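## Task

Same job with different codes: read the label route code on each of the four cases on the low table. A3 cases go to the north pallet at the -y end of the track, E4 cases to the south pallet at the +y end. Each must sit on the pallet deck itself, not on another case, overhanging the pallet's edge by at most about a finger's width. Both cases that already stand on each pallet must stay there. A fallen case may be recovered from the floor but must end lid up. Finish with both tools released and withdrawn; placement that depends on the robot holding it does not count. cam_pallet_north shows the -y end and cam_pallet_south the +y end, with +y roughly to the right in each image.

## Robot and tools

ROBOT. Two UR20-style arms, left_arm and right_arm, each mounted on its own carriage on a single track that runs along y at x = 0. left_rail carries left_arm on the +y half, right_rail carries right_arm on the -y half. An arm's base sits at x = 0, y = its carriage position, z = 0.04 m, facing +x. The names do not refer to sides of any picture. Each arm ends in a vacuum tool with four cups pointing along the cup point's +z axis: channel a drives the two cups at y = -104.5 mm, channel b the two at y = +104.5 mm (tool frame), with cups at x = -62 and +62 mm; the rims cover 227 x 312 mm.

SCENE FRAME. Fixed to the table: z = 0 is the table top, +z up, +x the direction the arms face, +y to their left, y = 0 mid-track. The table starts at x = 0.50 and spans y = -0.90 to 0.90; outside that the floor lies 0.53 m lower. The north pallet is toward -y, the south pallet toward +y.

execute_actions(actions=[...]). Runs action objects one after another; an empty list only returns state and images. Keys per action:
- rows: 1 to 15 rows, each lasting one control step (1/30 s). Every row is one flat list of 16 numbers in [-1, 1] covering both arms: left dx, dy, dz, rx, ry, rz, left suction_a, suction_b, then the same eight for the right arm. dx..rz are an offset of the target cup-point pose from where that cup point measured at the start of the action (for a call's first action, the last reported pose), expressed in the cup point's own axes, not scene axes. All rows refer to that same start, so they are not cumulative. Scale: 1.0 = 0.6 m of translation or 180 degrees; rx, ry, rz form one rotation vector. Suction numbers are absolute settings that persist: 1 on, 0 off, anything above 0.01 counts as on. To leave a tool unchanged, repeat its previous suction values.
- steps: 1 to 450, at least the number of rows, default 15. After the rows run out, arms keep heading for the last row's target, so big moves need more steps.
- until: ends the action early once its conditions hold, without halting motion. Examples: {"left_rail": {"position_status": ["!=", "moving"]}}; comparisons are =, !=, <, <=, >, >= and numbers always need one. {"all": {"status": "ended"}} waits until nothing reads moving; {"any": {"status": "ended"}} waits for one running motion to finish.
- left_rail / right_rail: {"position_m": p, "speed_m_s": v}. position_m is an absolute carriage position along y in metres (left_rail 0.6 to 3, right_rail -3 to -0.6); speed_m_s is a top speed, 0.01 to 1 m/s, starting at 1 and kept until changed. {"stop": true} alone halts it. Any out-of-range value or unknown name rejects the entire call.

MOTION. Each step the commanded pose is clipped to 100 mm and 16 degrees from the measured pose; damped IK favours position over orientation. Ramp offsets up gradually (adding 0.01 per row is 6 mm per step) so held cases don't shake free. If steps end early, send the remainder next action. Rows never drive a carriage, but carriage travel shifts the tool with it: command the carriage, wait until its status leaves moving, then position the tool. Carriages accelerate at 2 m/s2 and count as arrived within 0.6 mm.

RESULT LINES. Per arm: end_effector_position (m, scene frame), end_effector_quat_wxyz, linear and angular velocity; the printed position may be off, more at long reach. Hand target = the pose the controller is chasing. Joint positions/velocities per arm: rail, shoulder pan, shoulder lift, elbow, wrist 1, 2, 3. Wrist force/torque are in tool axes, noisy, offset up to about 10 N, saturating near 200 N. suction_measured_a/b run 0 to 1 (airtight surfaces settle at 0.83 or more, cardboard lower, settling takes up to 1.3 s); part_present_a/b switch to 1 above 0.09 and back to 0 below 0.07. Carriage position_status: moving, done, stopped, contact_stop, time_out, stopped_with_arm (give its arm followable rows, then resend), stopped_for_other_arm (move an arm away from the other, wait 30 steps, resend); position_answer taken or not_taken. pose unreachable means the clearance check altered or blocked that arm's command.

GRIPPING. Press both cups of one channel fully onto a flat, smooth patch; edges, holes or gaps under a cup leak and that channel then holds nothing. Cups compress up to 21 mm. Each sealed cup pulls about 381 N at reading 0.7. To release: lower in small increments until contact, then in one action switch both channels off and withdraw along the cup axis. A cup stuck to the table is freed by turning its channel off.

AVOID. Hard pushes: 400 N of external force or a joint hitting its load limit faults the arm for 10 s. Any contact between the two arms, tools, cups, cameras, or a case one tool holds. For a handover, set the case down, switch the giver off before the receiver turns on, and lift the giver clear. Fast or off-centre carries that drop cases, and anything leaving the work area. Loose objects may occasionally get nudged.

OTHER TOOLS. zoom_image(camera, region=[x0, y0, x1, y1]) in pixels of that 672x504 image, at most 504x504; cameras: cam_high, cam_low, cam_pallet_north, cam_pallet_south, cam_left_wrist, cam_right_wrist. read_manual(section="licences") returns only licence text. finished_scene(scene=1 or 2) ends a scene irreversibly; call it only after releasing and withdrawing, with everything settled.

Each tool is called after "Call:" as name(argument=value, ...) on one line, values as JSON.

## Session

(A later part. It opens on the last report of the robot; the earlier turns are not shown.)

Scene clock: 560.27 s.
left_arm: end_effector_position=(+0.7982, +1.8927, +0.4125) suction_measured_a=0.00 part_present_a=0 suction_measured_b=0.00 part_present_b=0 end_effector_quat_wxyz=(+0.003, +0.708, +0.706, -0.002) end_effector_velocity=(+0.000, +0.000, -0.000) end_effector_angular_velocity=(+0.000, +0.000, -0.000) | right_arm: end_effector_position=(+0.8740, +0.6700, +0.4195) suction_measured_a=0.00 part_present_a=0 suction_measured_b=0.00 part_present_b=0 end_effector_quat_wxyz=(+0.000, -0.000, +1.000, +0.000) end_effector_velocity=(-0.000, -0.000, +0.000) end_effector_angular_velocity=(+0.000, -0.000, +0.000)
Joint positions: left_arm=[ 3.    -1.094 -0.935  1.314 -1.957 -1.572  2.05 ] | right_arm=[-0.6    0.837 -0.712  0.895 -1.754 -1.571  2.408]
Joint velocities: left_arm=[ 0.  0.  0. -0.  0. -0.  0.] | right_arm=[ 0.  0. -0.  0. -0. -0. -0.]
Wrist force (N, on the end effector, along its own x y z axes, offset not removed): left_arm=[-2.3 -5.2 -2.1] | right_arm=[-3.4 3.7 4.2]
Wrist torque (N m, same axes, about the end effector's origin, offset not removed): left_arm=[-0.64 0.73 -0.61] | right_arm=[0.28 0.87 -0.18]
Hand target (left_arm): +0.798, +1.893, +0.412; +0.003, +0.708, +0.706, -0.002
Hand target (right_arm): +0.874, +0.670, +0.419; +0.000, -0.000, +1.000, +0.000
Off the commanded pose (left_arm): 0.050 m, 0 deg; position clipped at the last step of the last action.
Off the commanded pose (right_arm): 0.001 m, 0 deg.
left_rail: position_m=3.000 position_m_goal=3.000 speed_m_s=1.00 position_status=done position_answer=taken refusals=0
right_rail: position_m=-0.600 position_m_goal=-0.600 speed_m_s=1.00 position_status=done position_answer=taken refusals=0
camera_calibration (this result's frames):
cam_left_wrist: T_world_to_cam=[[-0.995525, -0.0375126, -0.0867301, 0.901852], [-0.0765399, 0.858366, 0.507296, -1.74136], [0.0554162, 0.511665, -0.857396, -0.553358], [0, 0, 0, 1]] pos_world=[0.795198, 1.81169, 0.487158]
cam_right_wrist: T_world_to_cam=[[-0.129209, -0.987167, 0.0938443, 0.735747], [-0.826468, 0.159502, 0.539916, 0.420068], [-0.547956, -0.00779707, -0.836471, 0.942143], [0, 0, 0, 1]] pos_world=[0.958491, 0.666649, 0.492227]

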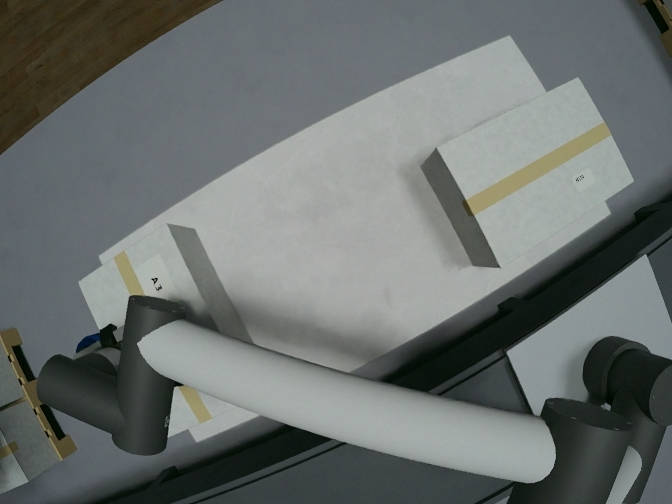

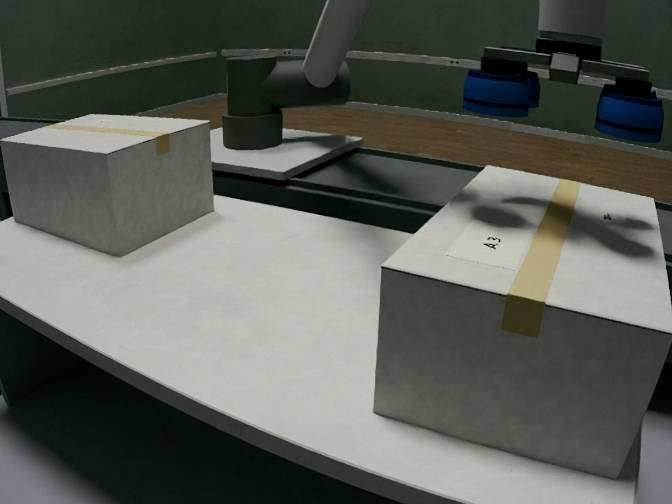

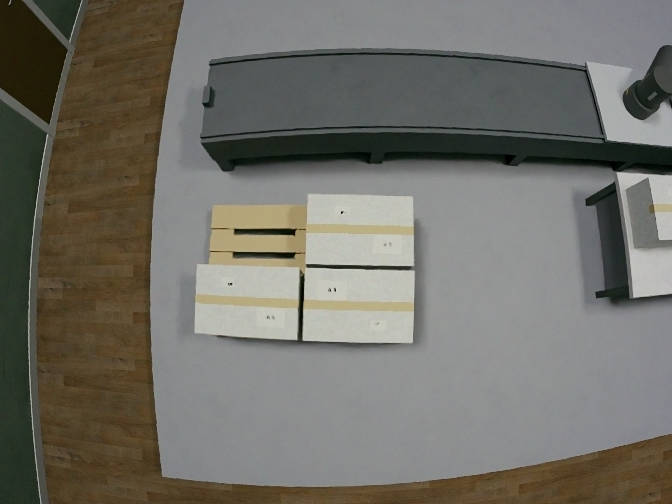

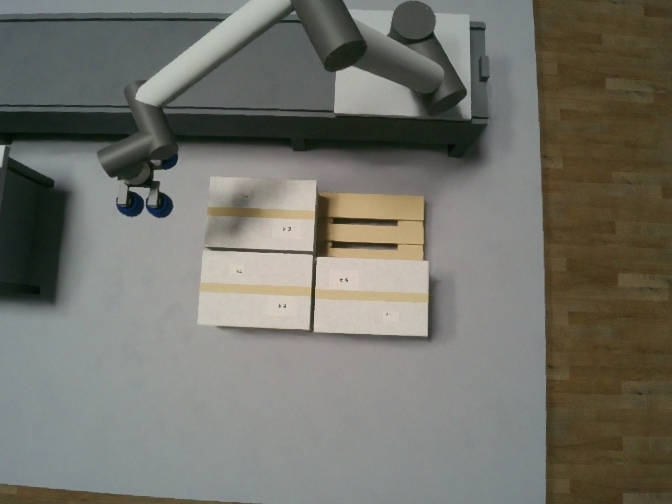

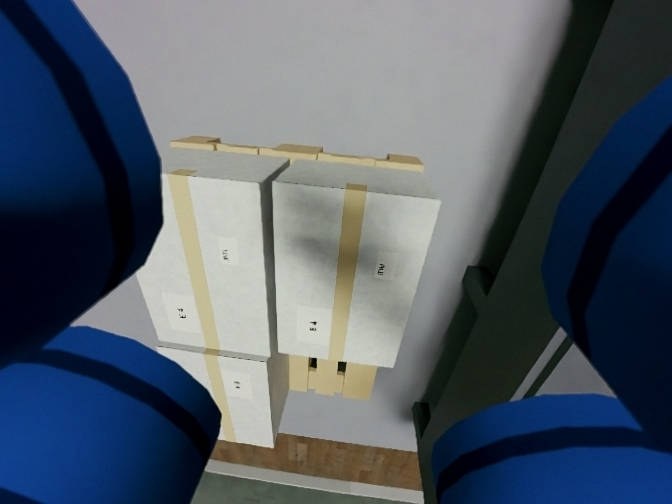

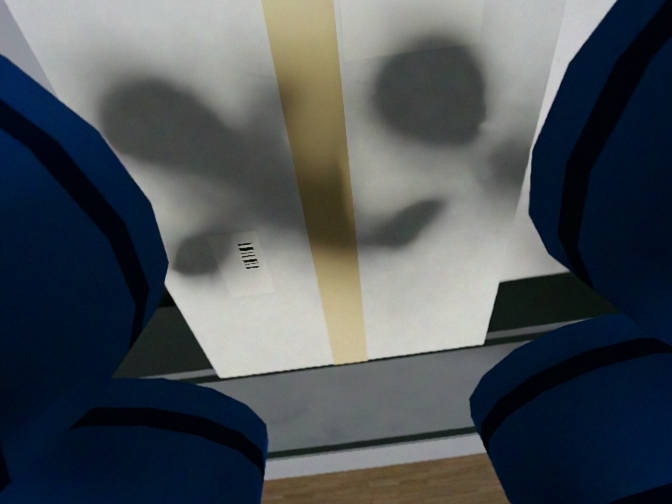

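Call:
execute_actions(actions=[{"rows": [
[-0.010,0,-0.001,0,0,0,0,0,-0.002,-0.001,0.010,0,0,0,0,0],
[-0.025,-0.001,-0.002,0,0,0,0,0,-0.005,-0.002,0.028,0,0,0,0,0],
[-0.045,-0.002,-0.004,0,0,0,0,0,-0.009,-0.004,0.055,0,0,0,0,0],
[-0.070,-0.003,-0.006,0,0,0,0,0,-0.014,-0.007,0.090,0,0,0,0,0],
[-0.095,-0.004,-0.008,0,0,0,0,0,-0.019,-0.009,0.125,0,0,0,0,0],
[-0.115,-0.004,-0.010,0,0,0,0,0,-0.023,-0.011,0.160,0,0,0,0,0],
[-0.130,-0.005,-0.012,0,0,0,0,0,-0.0255,-0.0125,0.185,0,0,0,0,0],
[-0.138,-0.005,-0.0125,0,0,0,0,0,-0.0267,-0.0133,0.199,0,0,0,0,0]
], "steps": 18}])

Scene clock: 606.37 s.
left_arm: end_effector_position=(+0.7946, +1.8140, +0.4200) suction_measured_a=0.00 part_present_a=0 suction_measured_b=0.00 part_present_b=0 end_effector_quat_wxyz=(+0.003, +0.708, +0.706, -0.002) end_effector_velocity=(+0.003, -0.030, +0.004) end_effector_angular_velocity=(+0.003, +0.002, +0.001) | right_arm: end_effector_position=(+0.8893, +0.6619, +0.3052) suction_measured_a=0.00 part_present_a=0 suction_measured_b=0.00 part_present_b=0 end_effector_quat_wxyz=(+0.000, -0.000, +1.000, -0.000) end_effector_velocity=(+0.008, +0.001, -0.039) end_effector_angular_velocity=(+0.006, -0.005, +0.000)
Joint positions: left_arm=[ 3.    -1.121 -0.865  1.179 -1.892 -1.572  2.022] | right_arm=[-0.6    0.826 -0.67   0.973 -1.874 -1.572  2.397]
Joint velocities: left_arm=[ 0.    -0.007  0.032 -0.063  0.035 -0.    -0.008] | right_arm=[ 0.    -0.003  0.021  0.016 -0.045  0.    -0.004]
Wrist force (N, on the end effector, along its own x y z axes, offset not removed): left_arm=[2.4 0.0 -0.9] | right_arm=[-4.9 -1.1 7.6]
Wrist torque (N m, same axes, about the end effector's origin, offset not removed): left_arm=[0.06 -0.06 -0.63] | right_arm=[-0.47 1.07 -0.16]
Hand target (left_arm): +0.795, +1.810, +0.420; +0.003, +0.708, +0.706, -0.002
Hand target (right_arm): +0.890, +0.662, +0.300; +0.000, -0.000, +1.000, +0.000
Off the commanded pose (left_arm): 0.004 m, 0 deg.
Off the commanded pose (right_arm): 0.005 m, 0 deg.
left_rail: position_m=3.000 position_m_goal=3.000 speed_m_s=1.00 position_status=done position_answer=taken refusals=0
right_rail: position_m=-0.600 position_m_goal=-0.600 speed_m_s=1.00 position_status=done position_answer=taken refusals=0
camera_calibration (this result's frames):
cam_left_wrist: T_world_to_cam=[[-0.995508, -0.0374811, -0.0869479, 0.89597], [-0.0765953, 0.85863, 0.506841, -1.67813], [0.0556591, 0.511223, -0.857644, -0.505722], [0, 0, 0, 1]] pos_world=[0.791555, 1.73302, 0.49472]
cam_right_wrist: T_world_to_cam=[[-0.129175, -0.987091, 0.0946815, 0.740062], [-0.82619, 0.159936, 0.540213, 0.4951], [-0.548382, -0.00844284, -0.836185, 0.855561], [0, 0, 0, 1]] pos_world=[0.97382, 0.658548, 0.377878]

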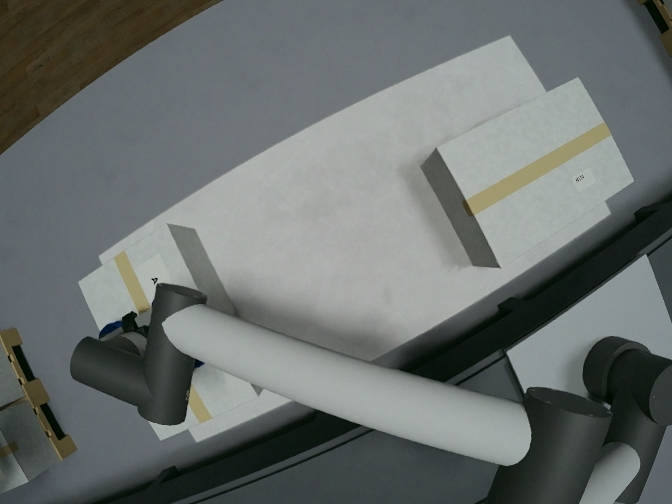

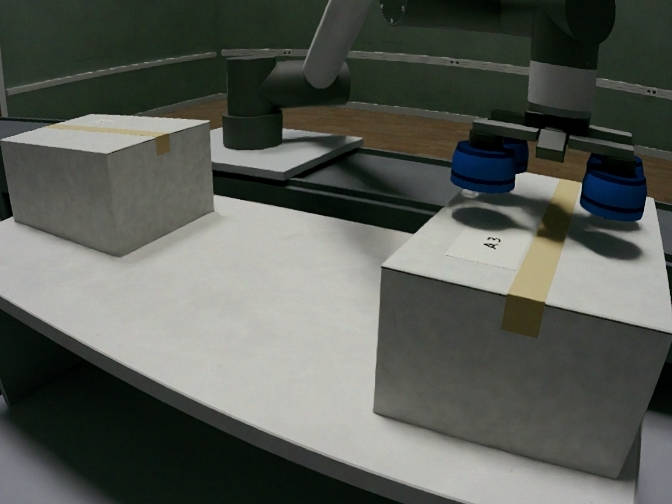

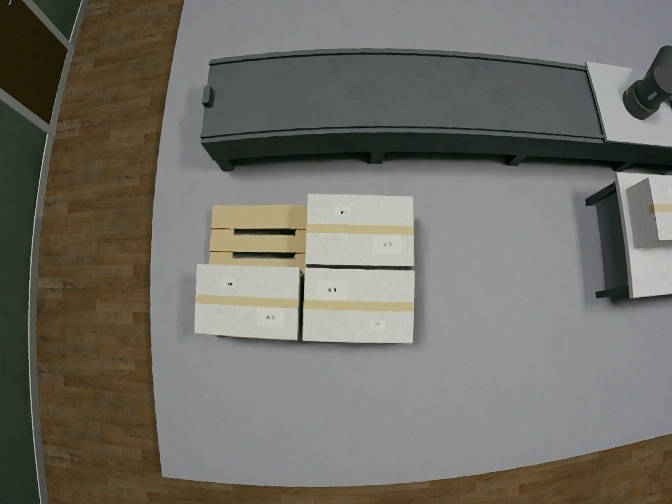

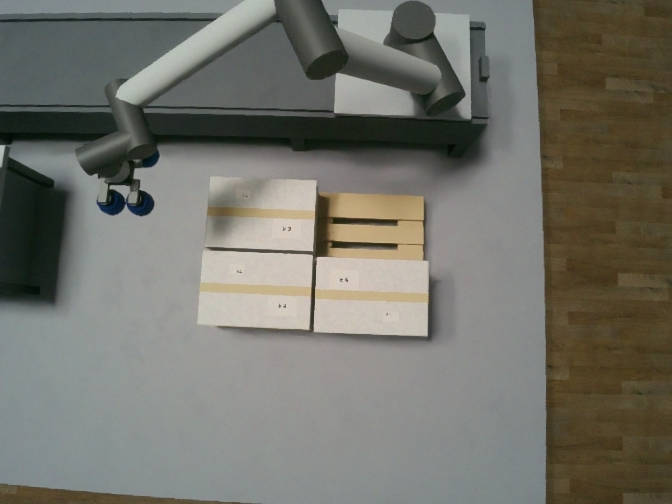

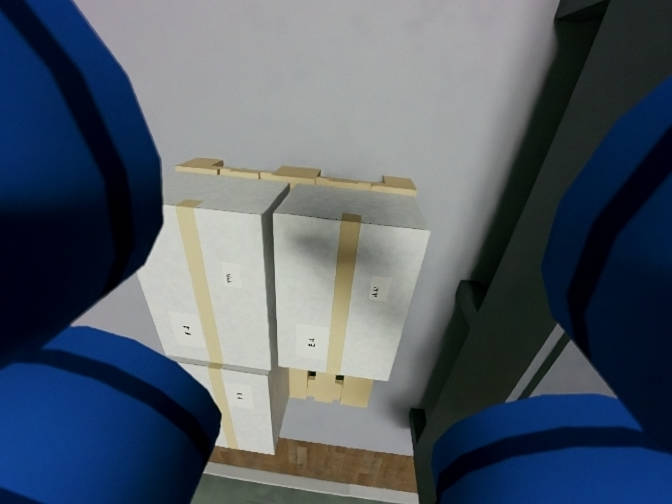

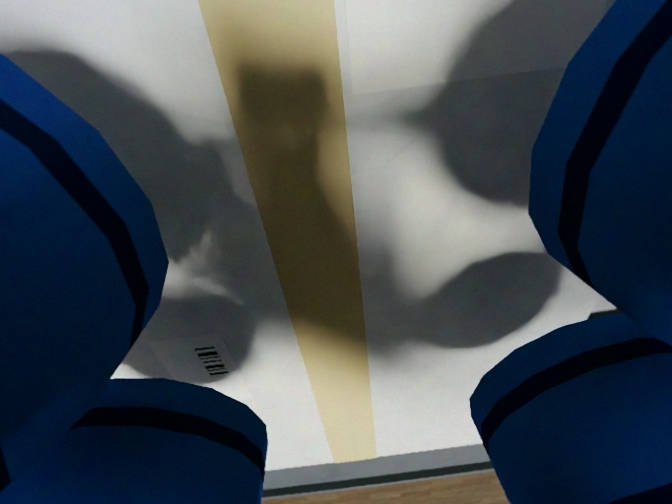

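Call:
zoom_image(camera="cam_right_wrist", region=[250, 400, 490, 504])

Call:
zoom_image(camera="cam_low", region=[380, 120, 672, 340])

Region (250, 400, 490, 504) of cam_right_wrist's 672x504 image, scaled by 2.100, with more detail than that image has; it fills the top 218 rows of this view, and the rest is white.

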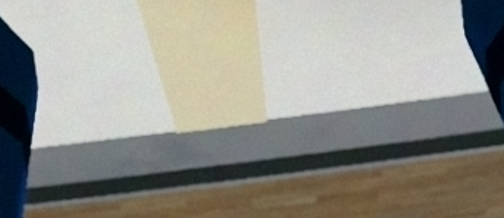

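Region (380, 120, 672, 340) of cam_low's 672x504 image, scaled by 1.726, with more detail than that image has; it fills the top 380 rows of this view, and the rest is white.

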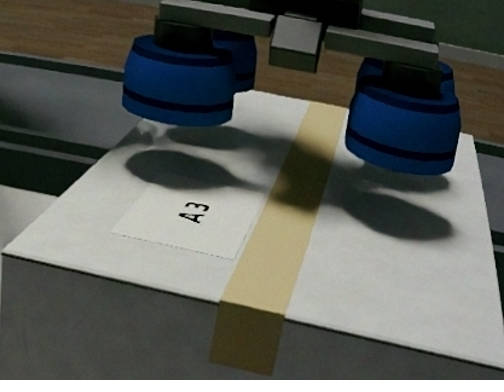

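Call:
execute_actions(actions=[{"rows": [
[0,0,0,0,0,0,0,0,-0.001,0,0.016,0,0,0,1,1],
[0,0,0,0,0,0,0,0,-0.001,0,0.028,0,0,0,1,1],
[0,0,0,0,0,0,0,0,-0.001,0,0.042,0,0,0,1,1],
[0,0,0,0,0,0,0,0,-0.001,0,0.056,0,0,0,1,1],
[0,0,0,0,0,0,0,0,-0.001,0,0.068,0,0,0,1,1],
[0,0,0,0,0,0,0,0,-0.001,0,0.076,0,0,0,1,1],
[0,0,0,0,0,0,0,0,-0.001,0,0.082,0,0,0,1,1],
[0,0,0,0,0,0,0,0,-0.001,0,0.087,0,0,0,1,1],
[0,0,0,0,0,0,0,0,-0.001,0,0.091,0,0,0,1,1],
[0,0,0,0,0,0,0,0,-0.001,0,0.095,0,0,0,1,1],
[0,0,0,0,0,0,0,0,-0.001,0,0.098,0,0,0,1,1],
[0,0,0,0,0,0,0,0,-0.001,0,0.100,0,0,0,1,1],
[0,0,0,0,0,0,0,0,-0.001,0,0.102,0,0,0,1,1],
[0,0,0,0,0,0,0,0,-0.001,0,0.1037,0,0,0,1,1]
], "steps": 36}])

Scene clock: 621.90 s.
left_arm: end_effector_position=(+0.7946, +1.8140, +0.4200) suction_measured_a=0.00 part_present_a=0 suction_measured_b=0.00 part_present_b=0 end_effector_quat_wxyz=(+0.003, +0.708, +0.706, -0.002) end_effector_velocity=(+0.000, +0.000, +0.000) end_effector_angular_velocity=(-0.000, -0.000, -0.000) | right_arm: end_effector_position=(+0.8900, +0.6618, +0.2431) suction_measured_a=0.96 part_present_a=1 suction_measured_b=0.96 part_present_b=1 end_effector_quat_wxyz=(+0.000, -0.000, +1.000, -0.000) end_effector_velocity=(-0.000, +0.000, -0.001) end_effector_angular_velocity=(+0.001, +0.001, +0.000)
Joint positions: left_arm=[ 3.    -1.121 -0.865  1.179 -1.892 -1.572  2.022] | right_arm=[-0.6    0.826 -0.641  1.006 -1.936 -1.572  2.397]
Joint velocities: left_arm=[ 0.  0. -0.  0. -0.  0.  0.] | right_arm=[ 0.    -0.     0.     0.    -0.     0.001 -0.   ]
Wrist force (N, on the end effector, along its own x y z axes, offset not removed): left_arm=[-11.2 -5.6 5.1] | right_arm=[-6.0 2.5 -2.6]
Wrist torque (N m, same axes, about the end effector's origin, offset not removed): left_arm=[-0.64 1.70 -0.67] | right_arm=[1.17 -1.40 -0.11]
Hand target (left_arm): +0.795, +1.814, +0.420; +0.003, +0.708, +0.706, -0.002
Hand target (right_arm): +0.890, +0.662, +0.243; +0.000, -0.000, +1.000, -0.000
Off the commanded pose (left_arm): 0.000 m, 0 deg.
Off the commanded pose (right_arm): 0.000 m, 0 deg.
left_rail: position_m=3.000 position_m_goal=3.000 speed_m_s=1.00 position_status=done position_answer=taken refusals=0
right_rail: position_m=-0.600 position_m_goal=-0.600 speed_m_s=1.00 position_status=done position_answer=taken refusals=0
camera_calibration (this result's frames):
cam_left_wrist: T_world_to_cam=[[-0.995508, -0.0374809, -0.0869472, 0.895969], [-0.0765948, 0.858629, 0.506842, -1.67813], [0.0556584, 0.511225, -0.857643, -0.505727], [0, 0, 0, 1]] pos_world=[0.791555, 1.73301, 0.494717]
cam_right_wrist: T_world_to_cam=[[-0.129157, -0.987093, 0.0946903, 0.745939], [-0.826247, 0.159925, 0.54013, 0.529325], [-0.548302, -0.00847584, -0.836237, 0.803932], [0, 0, 0, 1]] pos_world=[0.974493, 0.658473, 0.31574]

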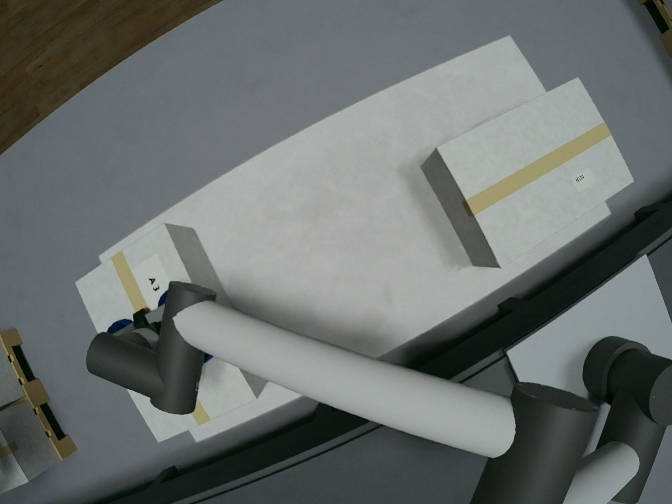

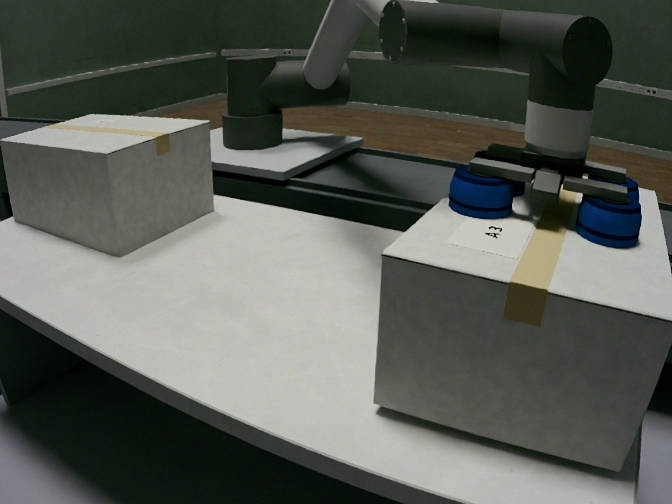

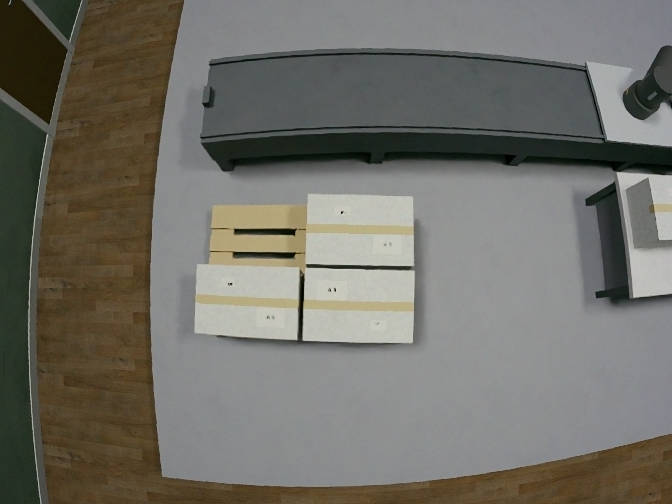

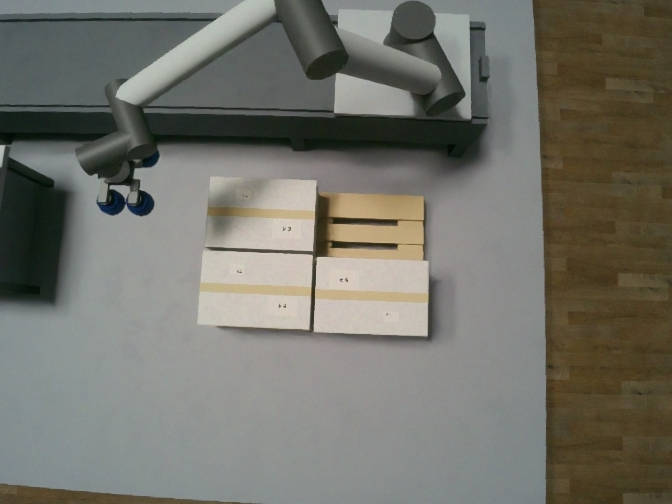

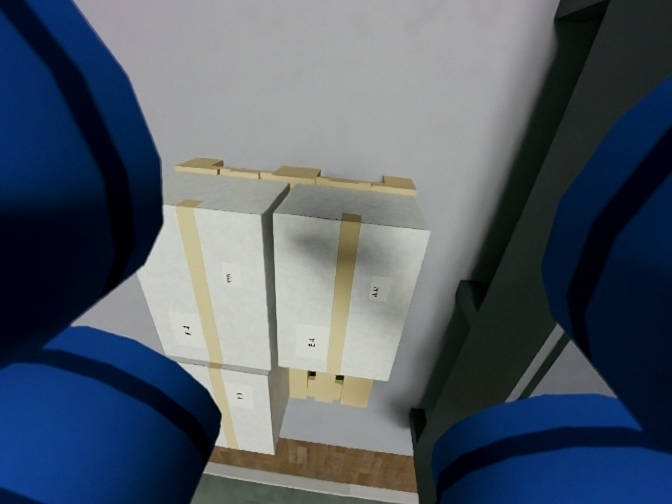

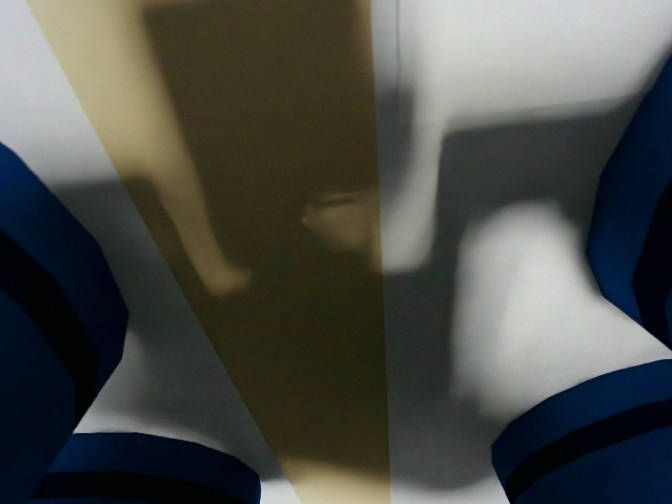

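Call:
execute_actions(actions=[{"rows": [
[0,0,0,0,0,0,0,0,0,0,-0.015,0,0,0,1,1],
[0,0,0,0,0,0,0,0,0,0,-0.040,0,0,0,1,1],
[0,0,0,0,0,0,0,0,0.001,-0.018,-0.074,0,0,0.010,1,1],
[0,0,0,0,0,0,0,0,0.003,-0.054,-0.114,0,0,0.031,1,1],
[0,0,0,0,0,0,0,0,0.005,-0.108,-0.158,0,0,0.062,1,1],
[0,0,0,0,0,0,0,0,0.008,-0.180,-0.208,0,0,0.103,1,1],
[0,0,0,0,0,0,0,0,0.012,-0.261,-0.257,0,0,0.150,1,1],
[0,0,0,0,0,0,0,0,0.016,-0.351,-0.307,0,0,0.202,1,1],
[0,0,0,0,0,0,0,0,0.021,-0.450,-0.356,0,0,0.259,1,1],
[0,0,0,0,0,0,0,0,0.026,-0.549,-0.401,0,0,0.316,1,1],
[0,0,0,0,0,0,0,0,0.030,-0.648,-0.441,0,0,0.373,1,1],
[0,0,0,0,0,0,0,0,0.034,-0.738,-0.470,0,0,0.424,1,1],
[0,0,0,0,0,0,0,0,0.038,-0.810,-0.495,0,0,0.466,1,1],
[0,0,0,0,0,0,0,0,0.040,-0.864,-0.495,0,0,0.497,1,1],
[0,0,0,0,0,0,0,0,0.042,-0.900,-0.495,0,0,0.5174,1,1]
], "steps": 46},
{"right_rail": {"position_m": -3.0}, "left_rail": {"position_m": 0.6}, "steps": 1}])

Scene clock: 657.60 s.
left_arm: end_effector_position=(+0.7946, +1.8140, +0.4200) suction_measured_a=0.00 part_present_a=0 suction_measured_b=0.00 part_present_b=0 end_effector_quat_wxyz=(+0.003, +0.708, +0.706, -0.002) end_effector_velocity=(+0.000, -0.005, -0.000) end_effector_angular_velocity=(+0.000, +0.000, +0.000) | right_arm: end_effector_position=(+0.8668, +0.1361, +0.5348) suction_measured_a=0.96 part_present_a=1 suction_measured_b=0.96 part_present_b=1 end_effector_quat_wxyz=(-0.001, +0.716, +0.698, -0.001) end_effector_velocity=(-0.014, -0.110, +0.047) end_effector_angular_velocity=(+0.006, -0.027, -0.218)
Joint positions: left_arm=[ 3.    -1.121 -0.865  1.179 -1.892 -1.572  2.022] | right_arm=[-0.6    0.526 -1.237  1.612 -1.943 -1.57   3.694]
Joint velocities: left_arm=[-0.006  0.    -0.     0.     0.    -0.     0.   ] | right_arm=[-0.007 -0.071 -0.111  0.094 -0.01  -0.008  0.147]
Wrist force (N, on the end effector, along its own x y z axes, offset not removed): left_arm=[-1.2 -4.7 -1.7] | right_arm=[-13.4 0.4 -9.6]
Wrist torque (N m, same axes, about the end effector's origin, offset not removed): left_arm=[-0.55 0.20 -0.77] | right_arm=[0.91 -2.29 0.66]
Hand target (left_arm): +0.795, +1.812, +0.420; +0.003, +0.708, +0.706, -0.002
Hand target (right_arm): +0.865, +0.120, +0.541; +0.000, +0.726, +0.688, +0.000
Off the commanded pose (left_arm): 0.000 m, 0 deg.
Off the commanded pose (right_arm): 0.015 m, 2 deg.
left_rail: position_m=3.000 position_m_goal=0.600 speed_m_s=1.00 position_status=moving position_answer=taken refusals=0
right_rail: position_m=-0.600 position_m_goal=-3.000 speed_m_s=1.00 position_status=moving position_answer=taken refusals=0
camera_calibration (this result's frames):
cam_left_wrist: T_world_to_cam=[[-0.995508, -0.0374815, -0.0869476, 0.895969], [-0.0765955, 0.85863, 0.506841, -1.6781], [0.0556586, 0.511224, -0.857643, -0.505706], [0, 0, 0, 1]] pos_world=[0.791556, 1.73298, 0.49472]
cam_right_wrist: T_world_to_cam=[[-0.983174, 0.154891, 0.0968365, 0.780151], [0.182628, 0.822005, 0.539403, -0.527581], [0.0039487, 0.548012, -0.836461, 0.476425], [0, 0, 0, 1]] pos_world=[0.861494, 0.0517488, 0.607542]

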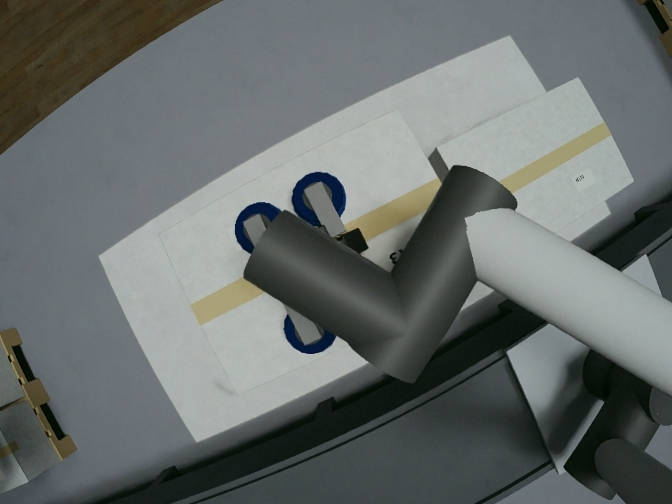

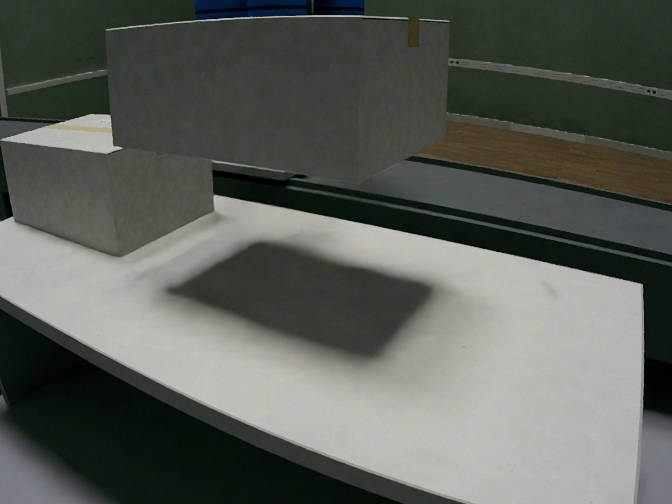

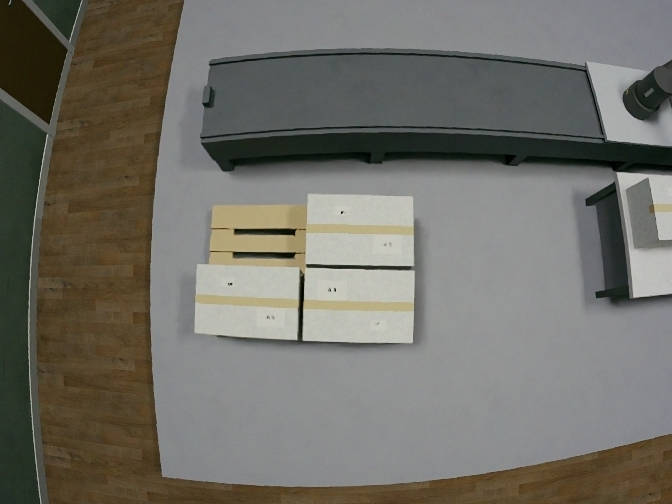

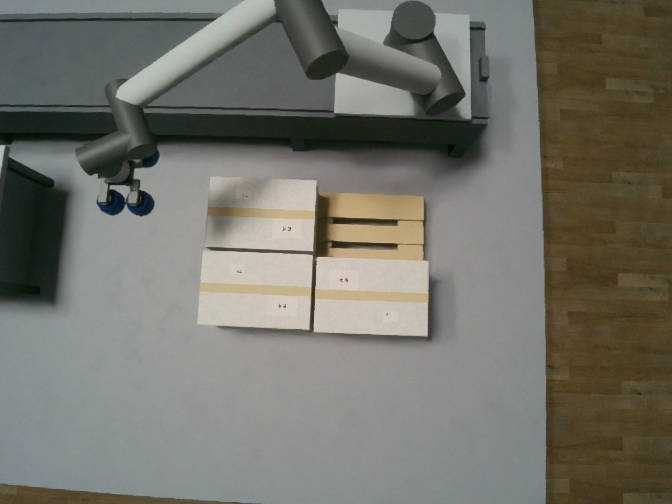

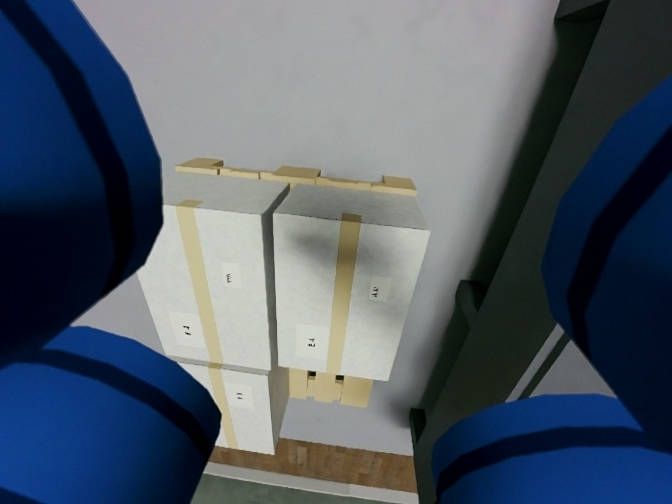

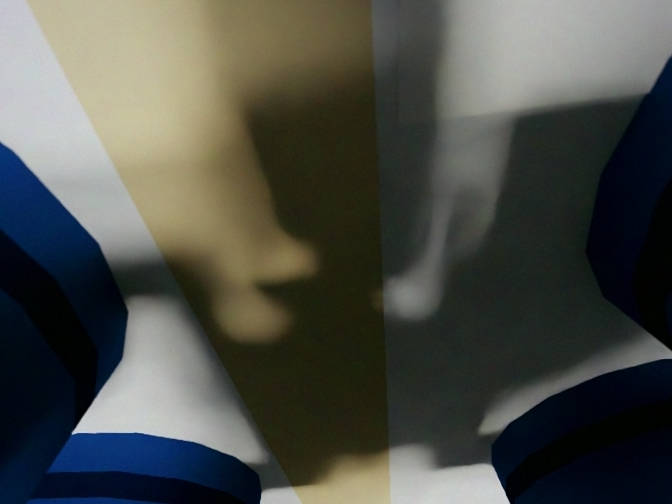

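Call:
execute_actions(actions=[])

Scene clock: 659.10 s.
left_arm: end_effector_position=(+0.7945, +0.5627, +0.4200) suction_measured_a=0.00 part_present_a=0 suction_measured_b=0.00 part_present_b=0 end_effector_quat_wxyz=(+0.003, +0.708, +0.706, -0.002) end_effector_velocity=(+0.000, -1.000, +0.000) end_effector_angular_velocity=(-0.000, -0.000, -0.000) | right_arm: end_effector_position=(+0.8650, -1.1288, +0.5408) suction_measured_a=0.96 part_present_a=1 suction_measured_b=0.96 part_present_b=1 end_effector_quat_wxyz=(+0.000, +0.726, +0.688, +0.000) end_effector_velocity=(-0.000, -1.000, +0.000) end_effector_angular_velocity=(+0.000, -0.000, +0.000)
Joint positions: left_arm=[ 1.749 -1.122 -0.865  1.179 -1.892 -1.572  2.022] | right_arm=[-1.851  0.517 -1.251  1.624 -1.944 -1.571  3.713]
Joint velocities: left_arm=[-1. -0.  0. -0.  0. -0.  0.] | right_arm=[-1. -0. -0.  0. -0. -0. -0.]
Wrist force (N, on the end effector, along its own x y z axes, offset not removed): left_arm=[-9.1 1.6 4.0] | right_arm=[-2.3 2.9 -6.6]
Wrist torque (N m, same axes, about the end effector's origin, offset not removed): left_arm=[0.37 1.28 -0.65] | right_arm=[1.27 -1.82 -0.24]
Hand target (left_arm): +0.795, +0.514, +0.420; +0.003, +0.708, +0.706, -0.002
Hand target (right_arm): +0.865, -1.178, +0.541; +0.000, +0.726, +0.688, +0.000
Off the commanded pose (left_arm): 0.000 m, 0 deg.
Off the commanded pose (right_arm): 0.001 m, 0 deg.
left_rail: position_m=1.749 position_m_goal=0.600 speed_m_s=1.00 position_status=moving position_answer=taken refusals=0
right_rail: position_m=-1.851 position_m_goal=-3.000 speed_m_s=1.00 position_status=moving position_answer=taken refusals=0
camera_calibration (this result's frames):
cam_left_wrist: T_world_to_cam=[[-0.995509, -0.0374589, -0.0869451, 0.849031], [-0.0765751, 0.858629, 0.506846, -0.603779], [0.0556677, 0.511228, -0.857641, 0.133938], [0, 0, 0, 1]] pos_world=[0.791527, 0.481753, 0.494713]
cam_right_wrist: T_world_to_cam=[[-0.978732, 0.182663, 0.0933748, 1.00302], [0.203907, 0.816276, 0.540477, 0.483808], [0.0225054, 0.548022, -0.836161, 1.15846], [0, 0, 0, 1]] pos_world=[0.856961, -1.21299, 0.613513]

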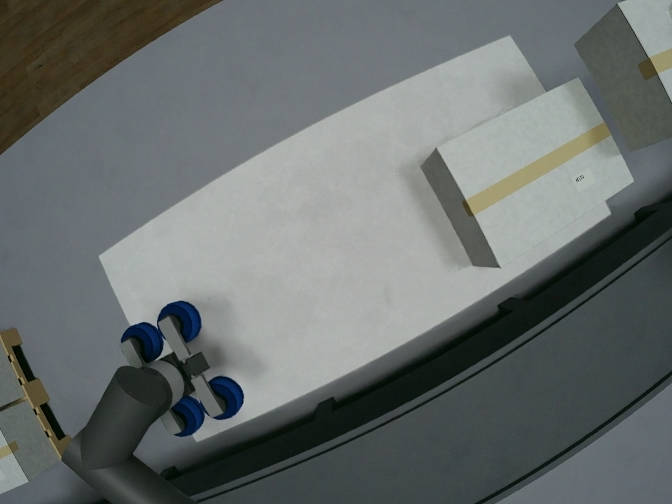

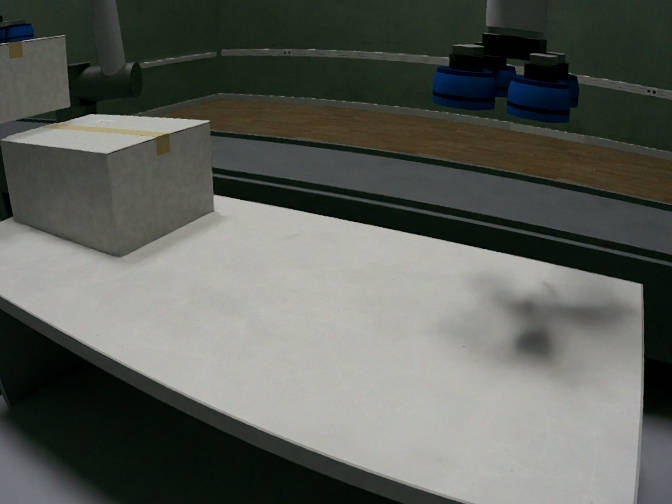

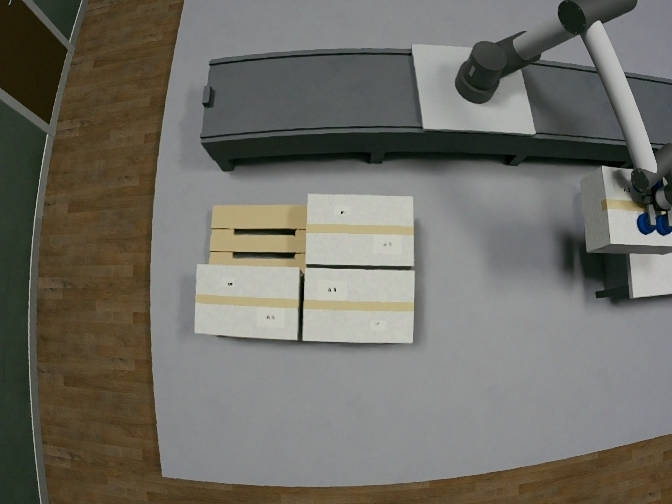

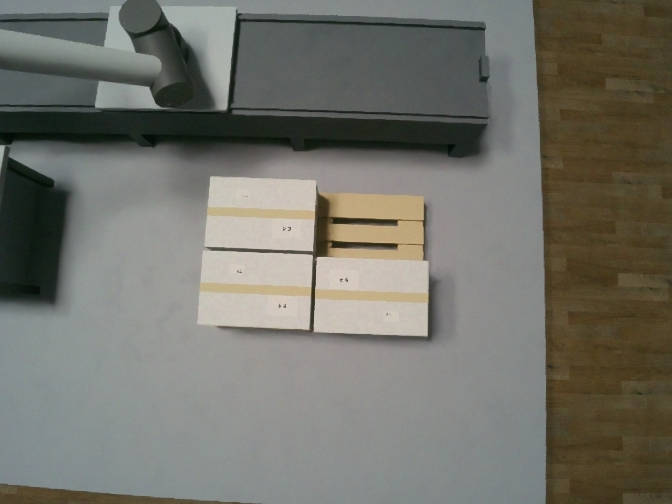

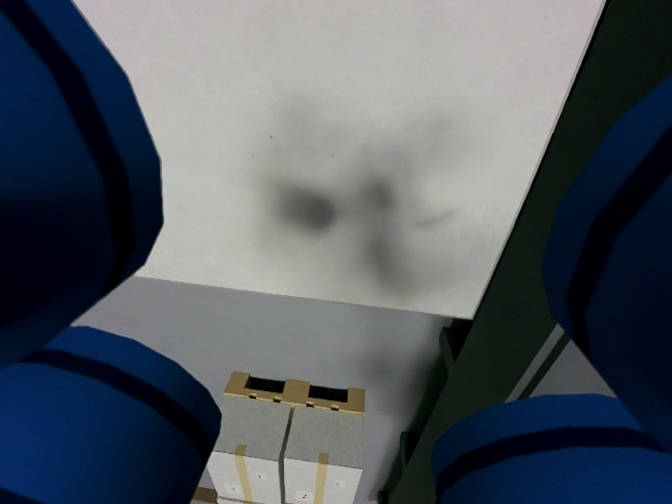

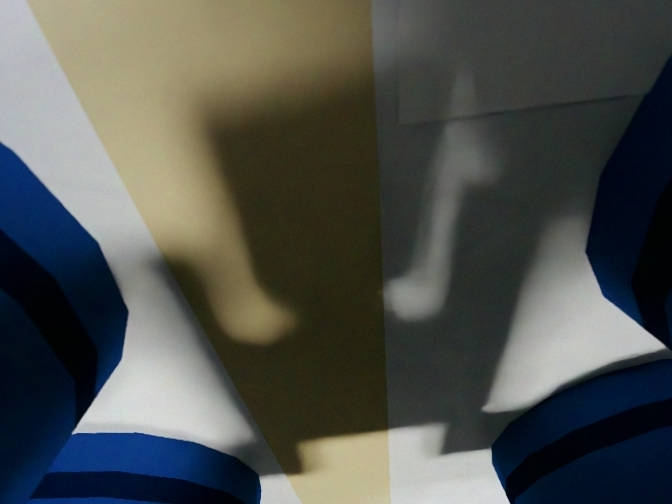

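Call:
zoom_image(camera="cam_pallet_south", region=[180, 160, 460, 360])

Call:
zoom_image(camera="cam_pallet_north", region=[170, 170, 450, 370])

Region (180, 160, 460, 360) of cam_pallet_south's 672x504 image, scaled by 1.800, with more detail than that image has; it fills the top 360 rows of this view, and the rest is white.

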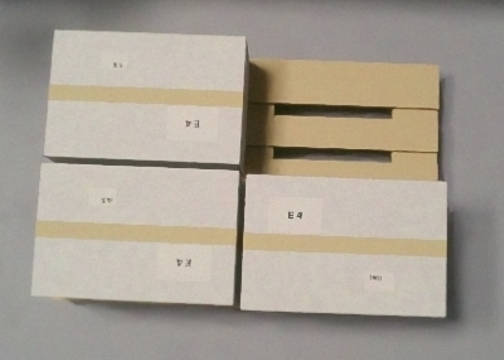

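Region (170, 170, 450, 370) of cam_pallet_north's 672x504 image, scaled by 1.800, with more detail than that image has; it fills the top 360 rows of this view, and the rest is white.

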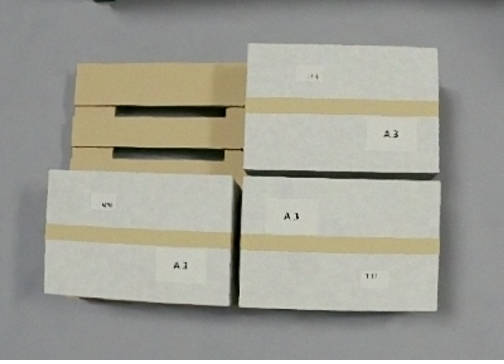

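Call:
execute_actions(actions=[])

Scene clock: 674.23 s.
left_arm: end_effector_position=(+0.7946, -0.5862, +0.4200) suction_measured_a=0.00 part_present_a=0 suction_measured_b=0.00 part_present_b=0 end_effector_quat_wxyz=(+0.003, +0.708, +0.706, -0.002) end_effector_velocity=(+0.000, -0.000, -0.000) end_effector_angular_velocity=(+0.000, +0.000, -0.000) | right_arm: end_effector_position=(+0.8649, -2.2775, +0.5409) suction_measured_a=0.96 part_present_a=1 suction_measured_b=0.96 part_present_b=1 end_effector_quat_wxyz=(+0.000, +0.726, +0.688, +0.000) end_effector_velocity=(+0.000, -0.000, +0.000) end_effector_angular_velocity=(-0.000, +0.000, +0.000)
Joint positions: left_arm=[ 0.6   -1.121 -0.865  1.179 -1.892 -1.572  2.022] | right_arm=[-3.     0.517 -1.251  1.624 -1.944 -1.571  3.713]
Joint velocities: left_arm=[ 0. -0.  0. -0. -0.  0.  0.] | right_arm=[ 0. -0. -0.  0.  0. -0. -0.]
Wrist force (N, on the end effector, along its own x y z axes, offset not removed): left_arm=[-2.6 0.3 7.1] | right_arm=[-2.7 4.4 -3.2]
Wrist torque (N m, same axes, about the end effector's origin, offset not removed): left_arm=[-0.05 0.65 -0.60] | right_arm=[1.32 -1.81 -0.21]
Hand target (left_arm): +0.795, -0.586, +0.420; +0.003, +0.708, +0.706, -0.002
Hand target (right_arm): +0.865, -2.278, +0.541; +0.000, +0.726, +0.688, +0.000
Off the commanded pose (left_arm): 0.000 m, 0 deg.
Off the commanded pose (right_arm): 0.001 m, 0 deg.
left_rail: position_m=0.600 position_m_goal=0.600 speed_m_s=1.00 position_status=done position_answer=taken refusals=0
right_rail: position_m=-3.000 position_m_goal=-3.000 speed_m_s=1.00 position_status=done position_answer=taken refusals=0
camera_calibration (this result's frames):
cam_left_wrist: T_world_to_cam=[[-0.995507, -0.0374821, -0.0869543, 0.806012], [-0.0765985, 0.858637, 0.506828, 0.382734], [0.0556652, 0.511211, -0.857651, 0.721291], [0, 0, 0, 1]] pos_world=[0.791557, -0.667151, 0.494721]
cam_right_wrist: T_world_to_cam=[[-0.978744, 0.182605, 0.0933572, 1.21271], [0.203849, 0.816281, 0.540492, 1.42153], [0.0224908, 0.548034, -0.836154, 1.78803], [0, 0, 0, 1]] pos_world=[0.856939, -2.36172, 0.613525]

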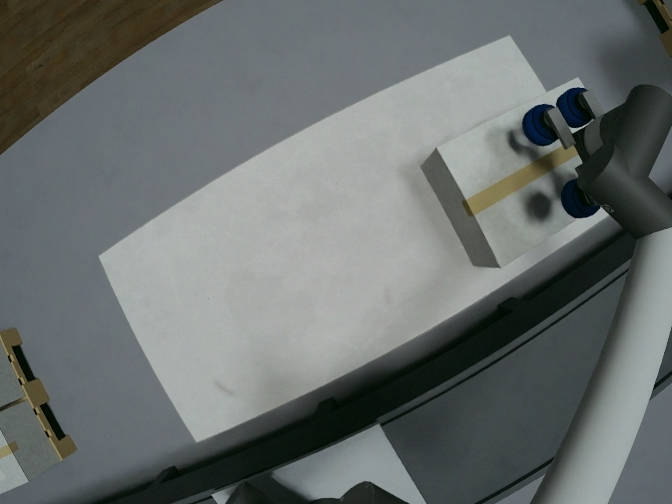

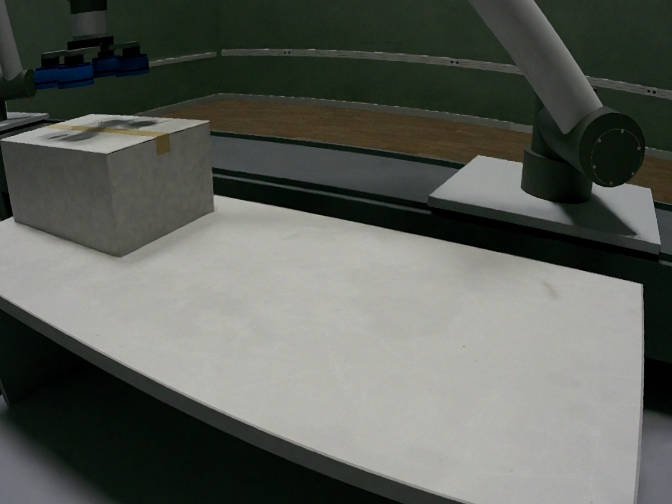

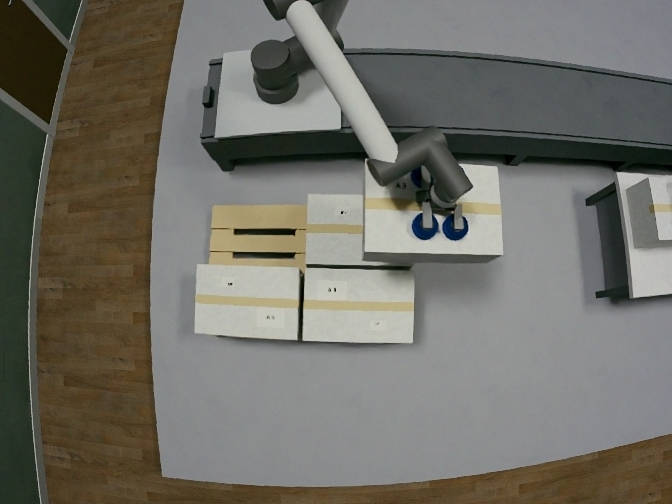

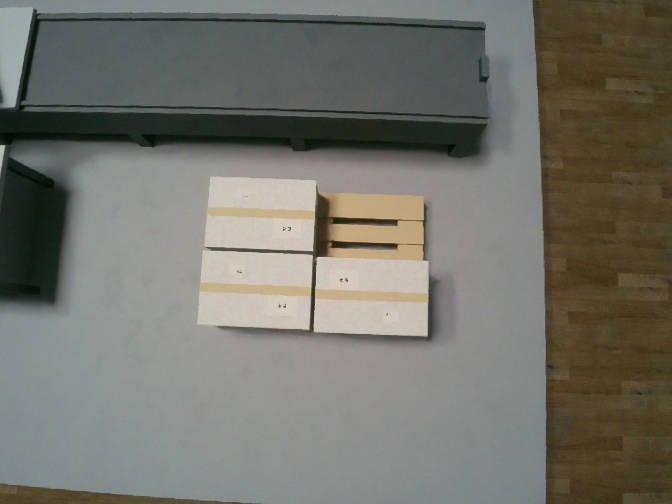

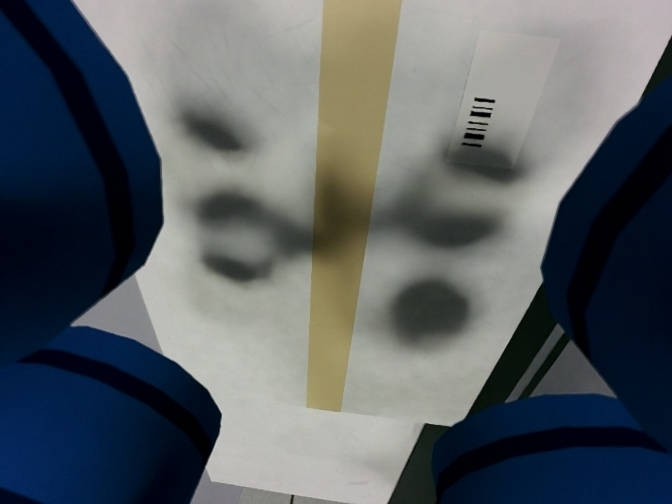

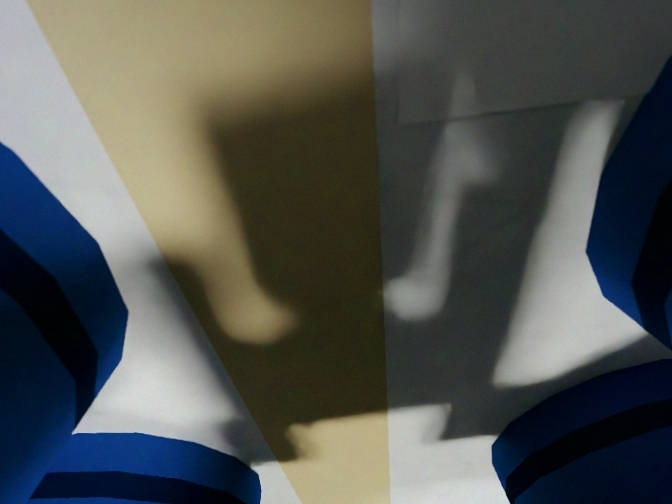

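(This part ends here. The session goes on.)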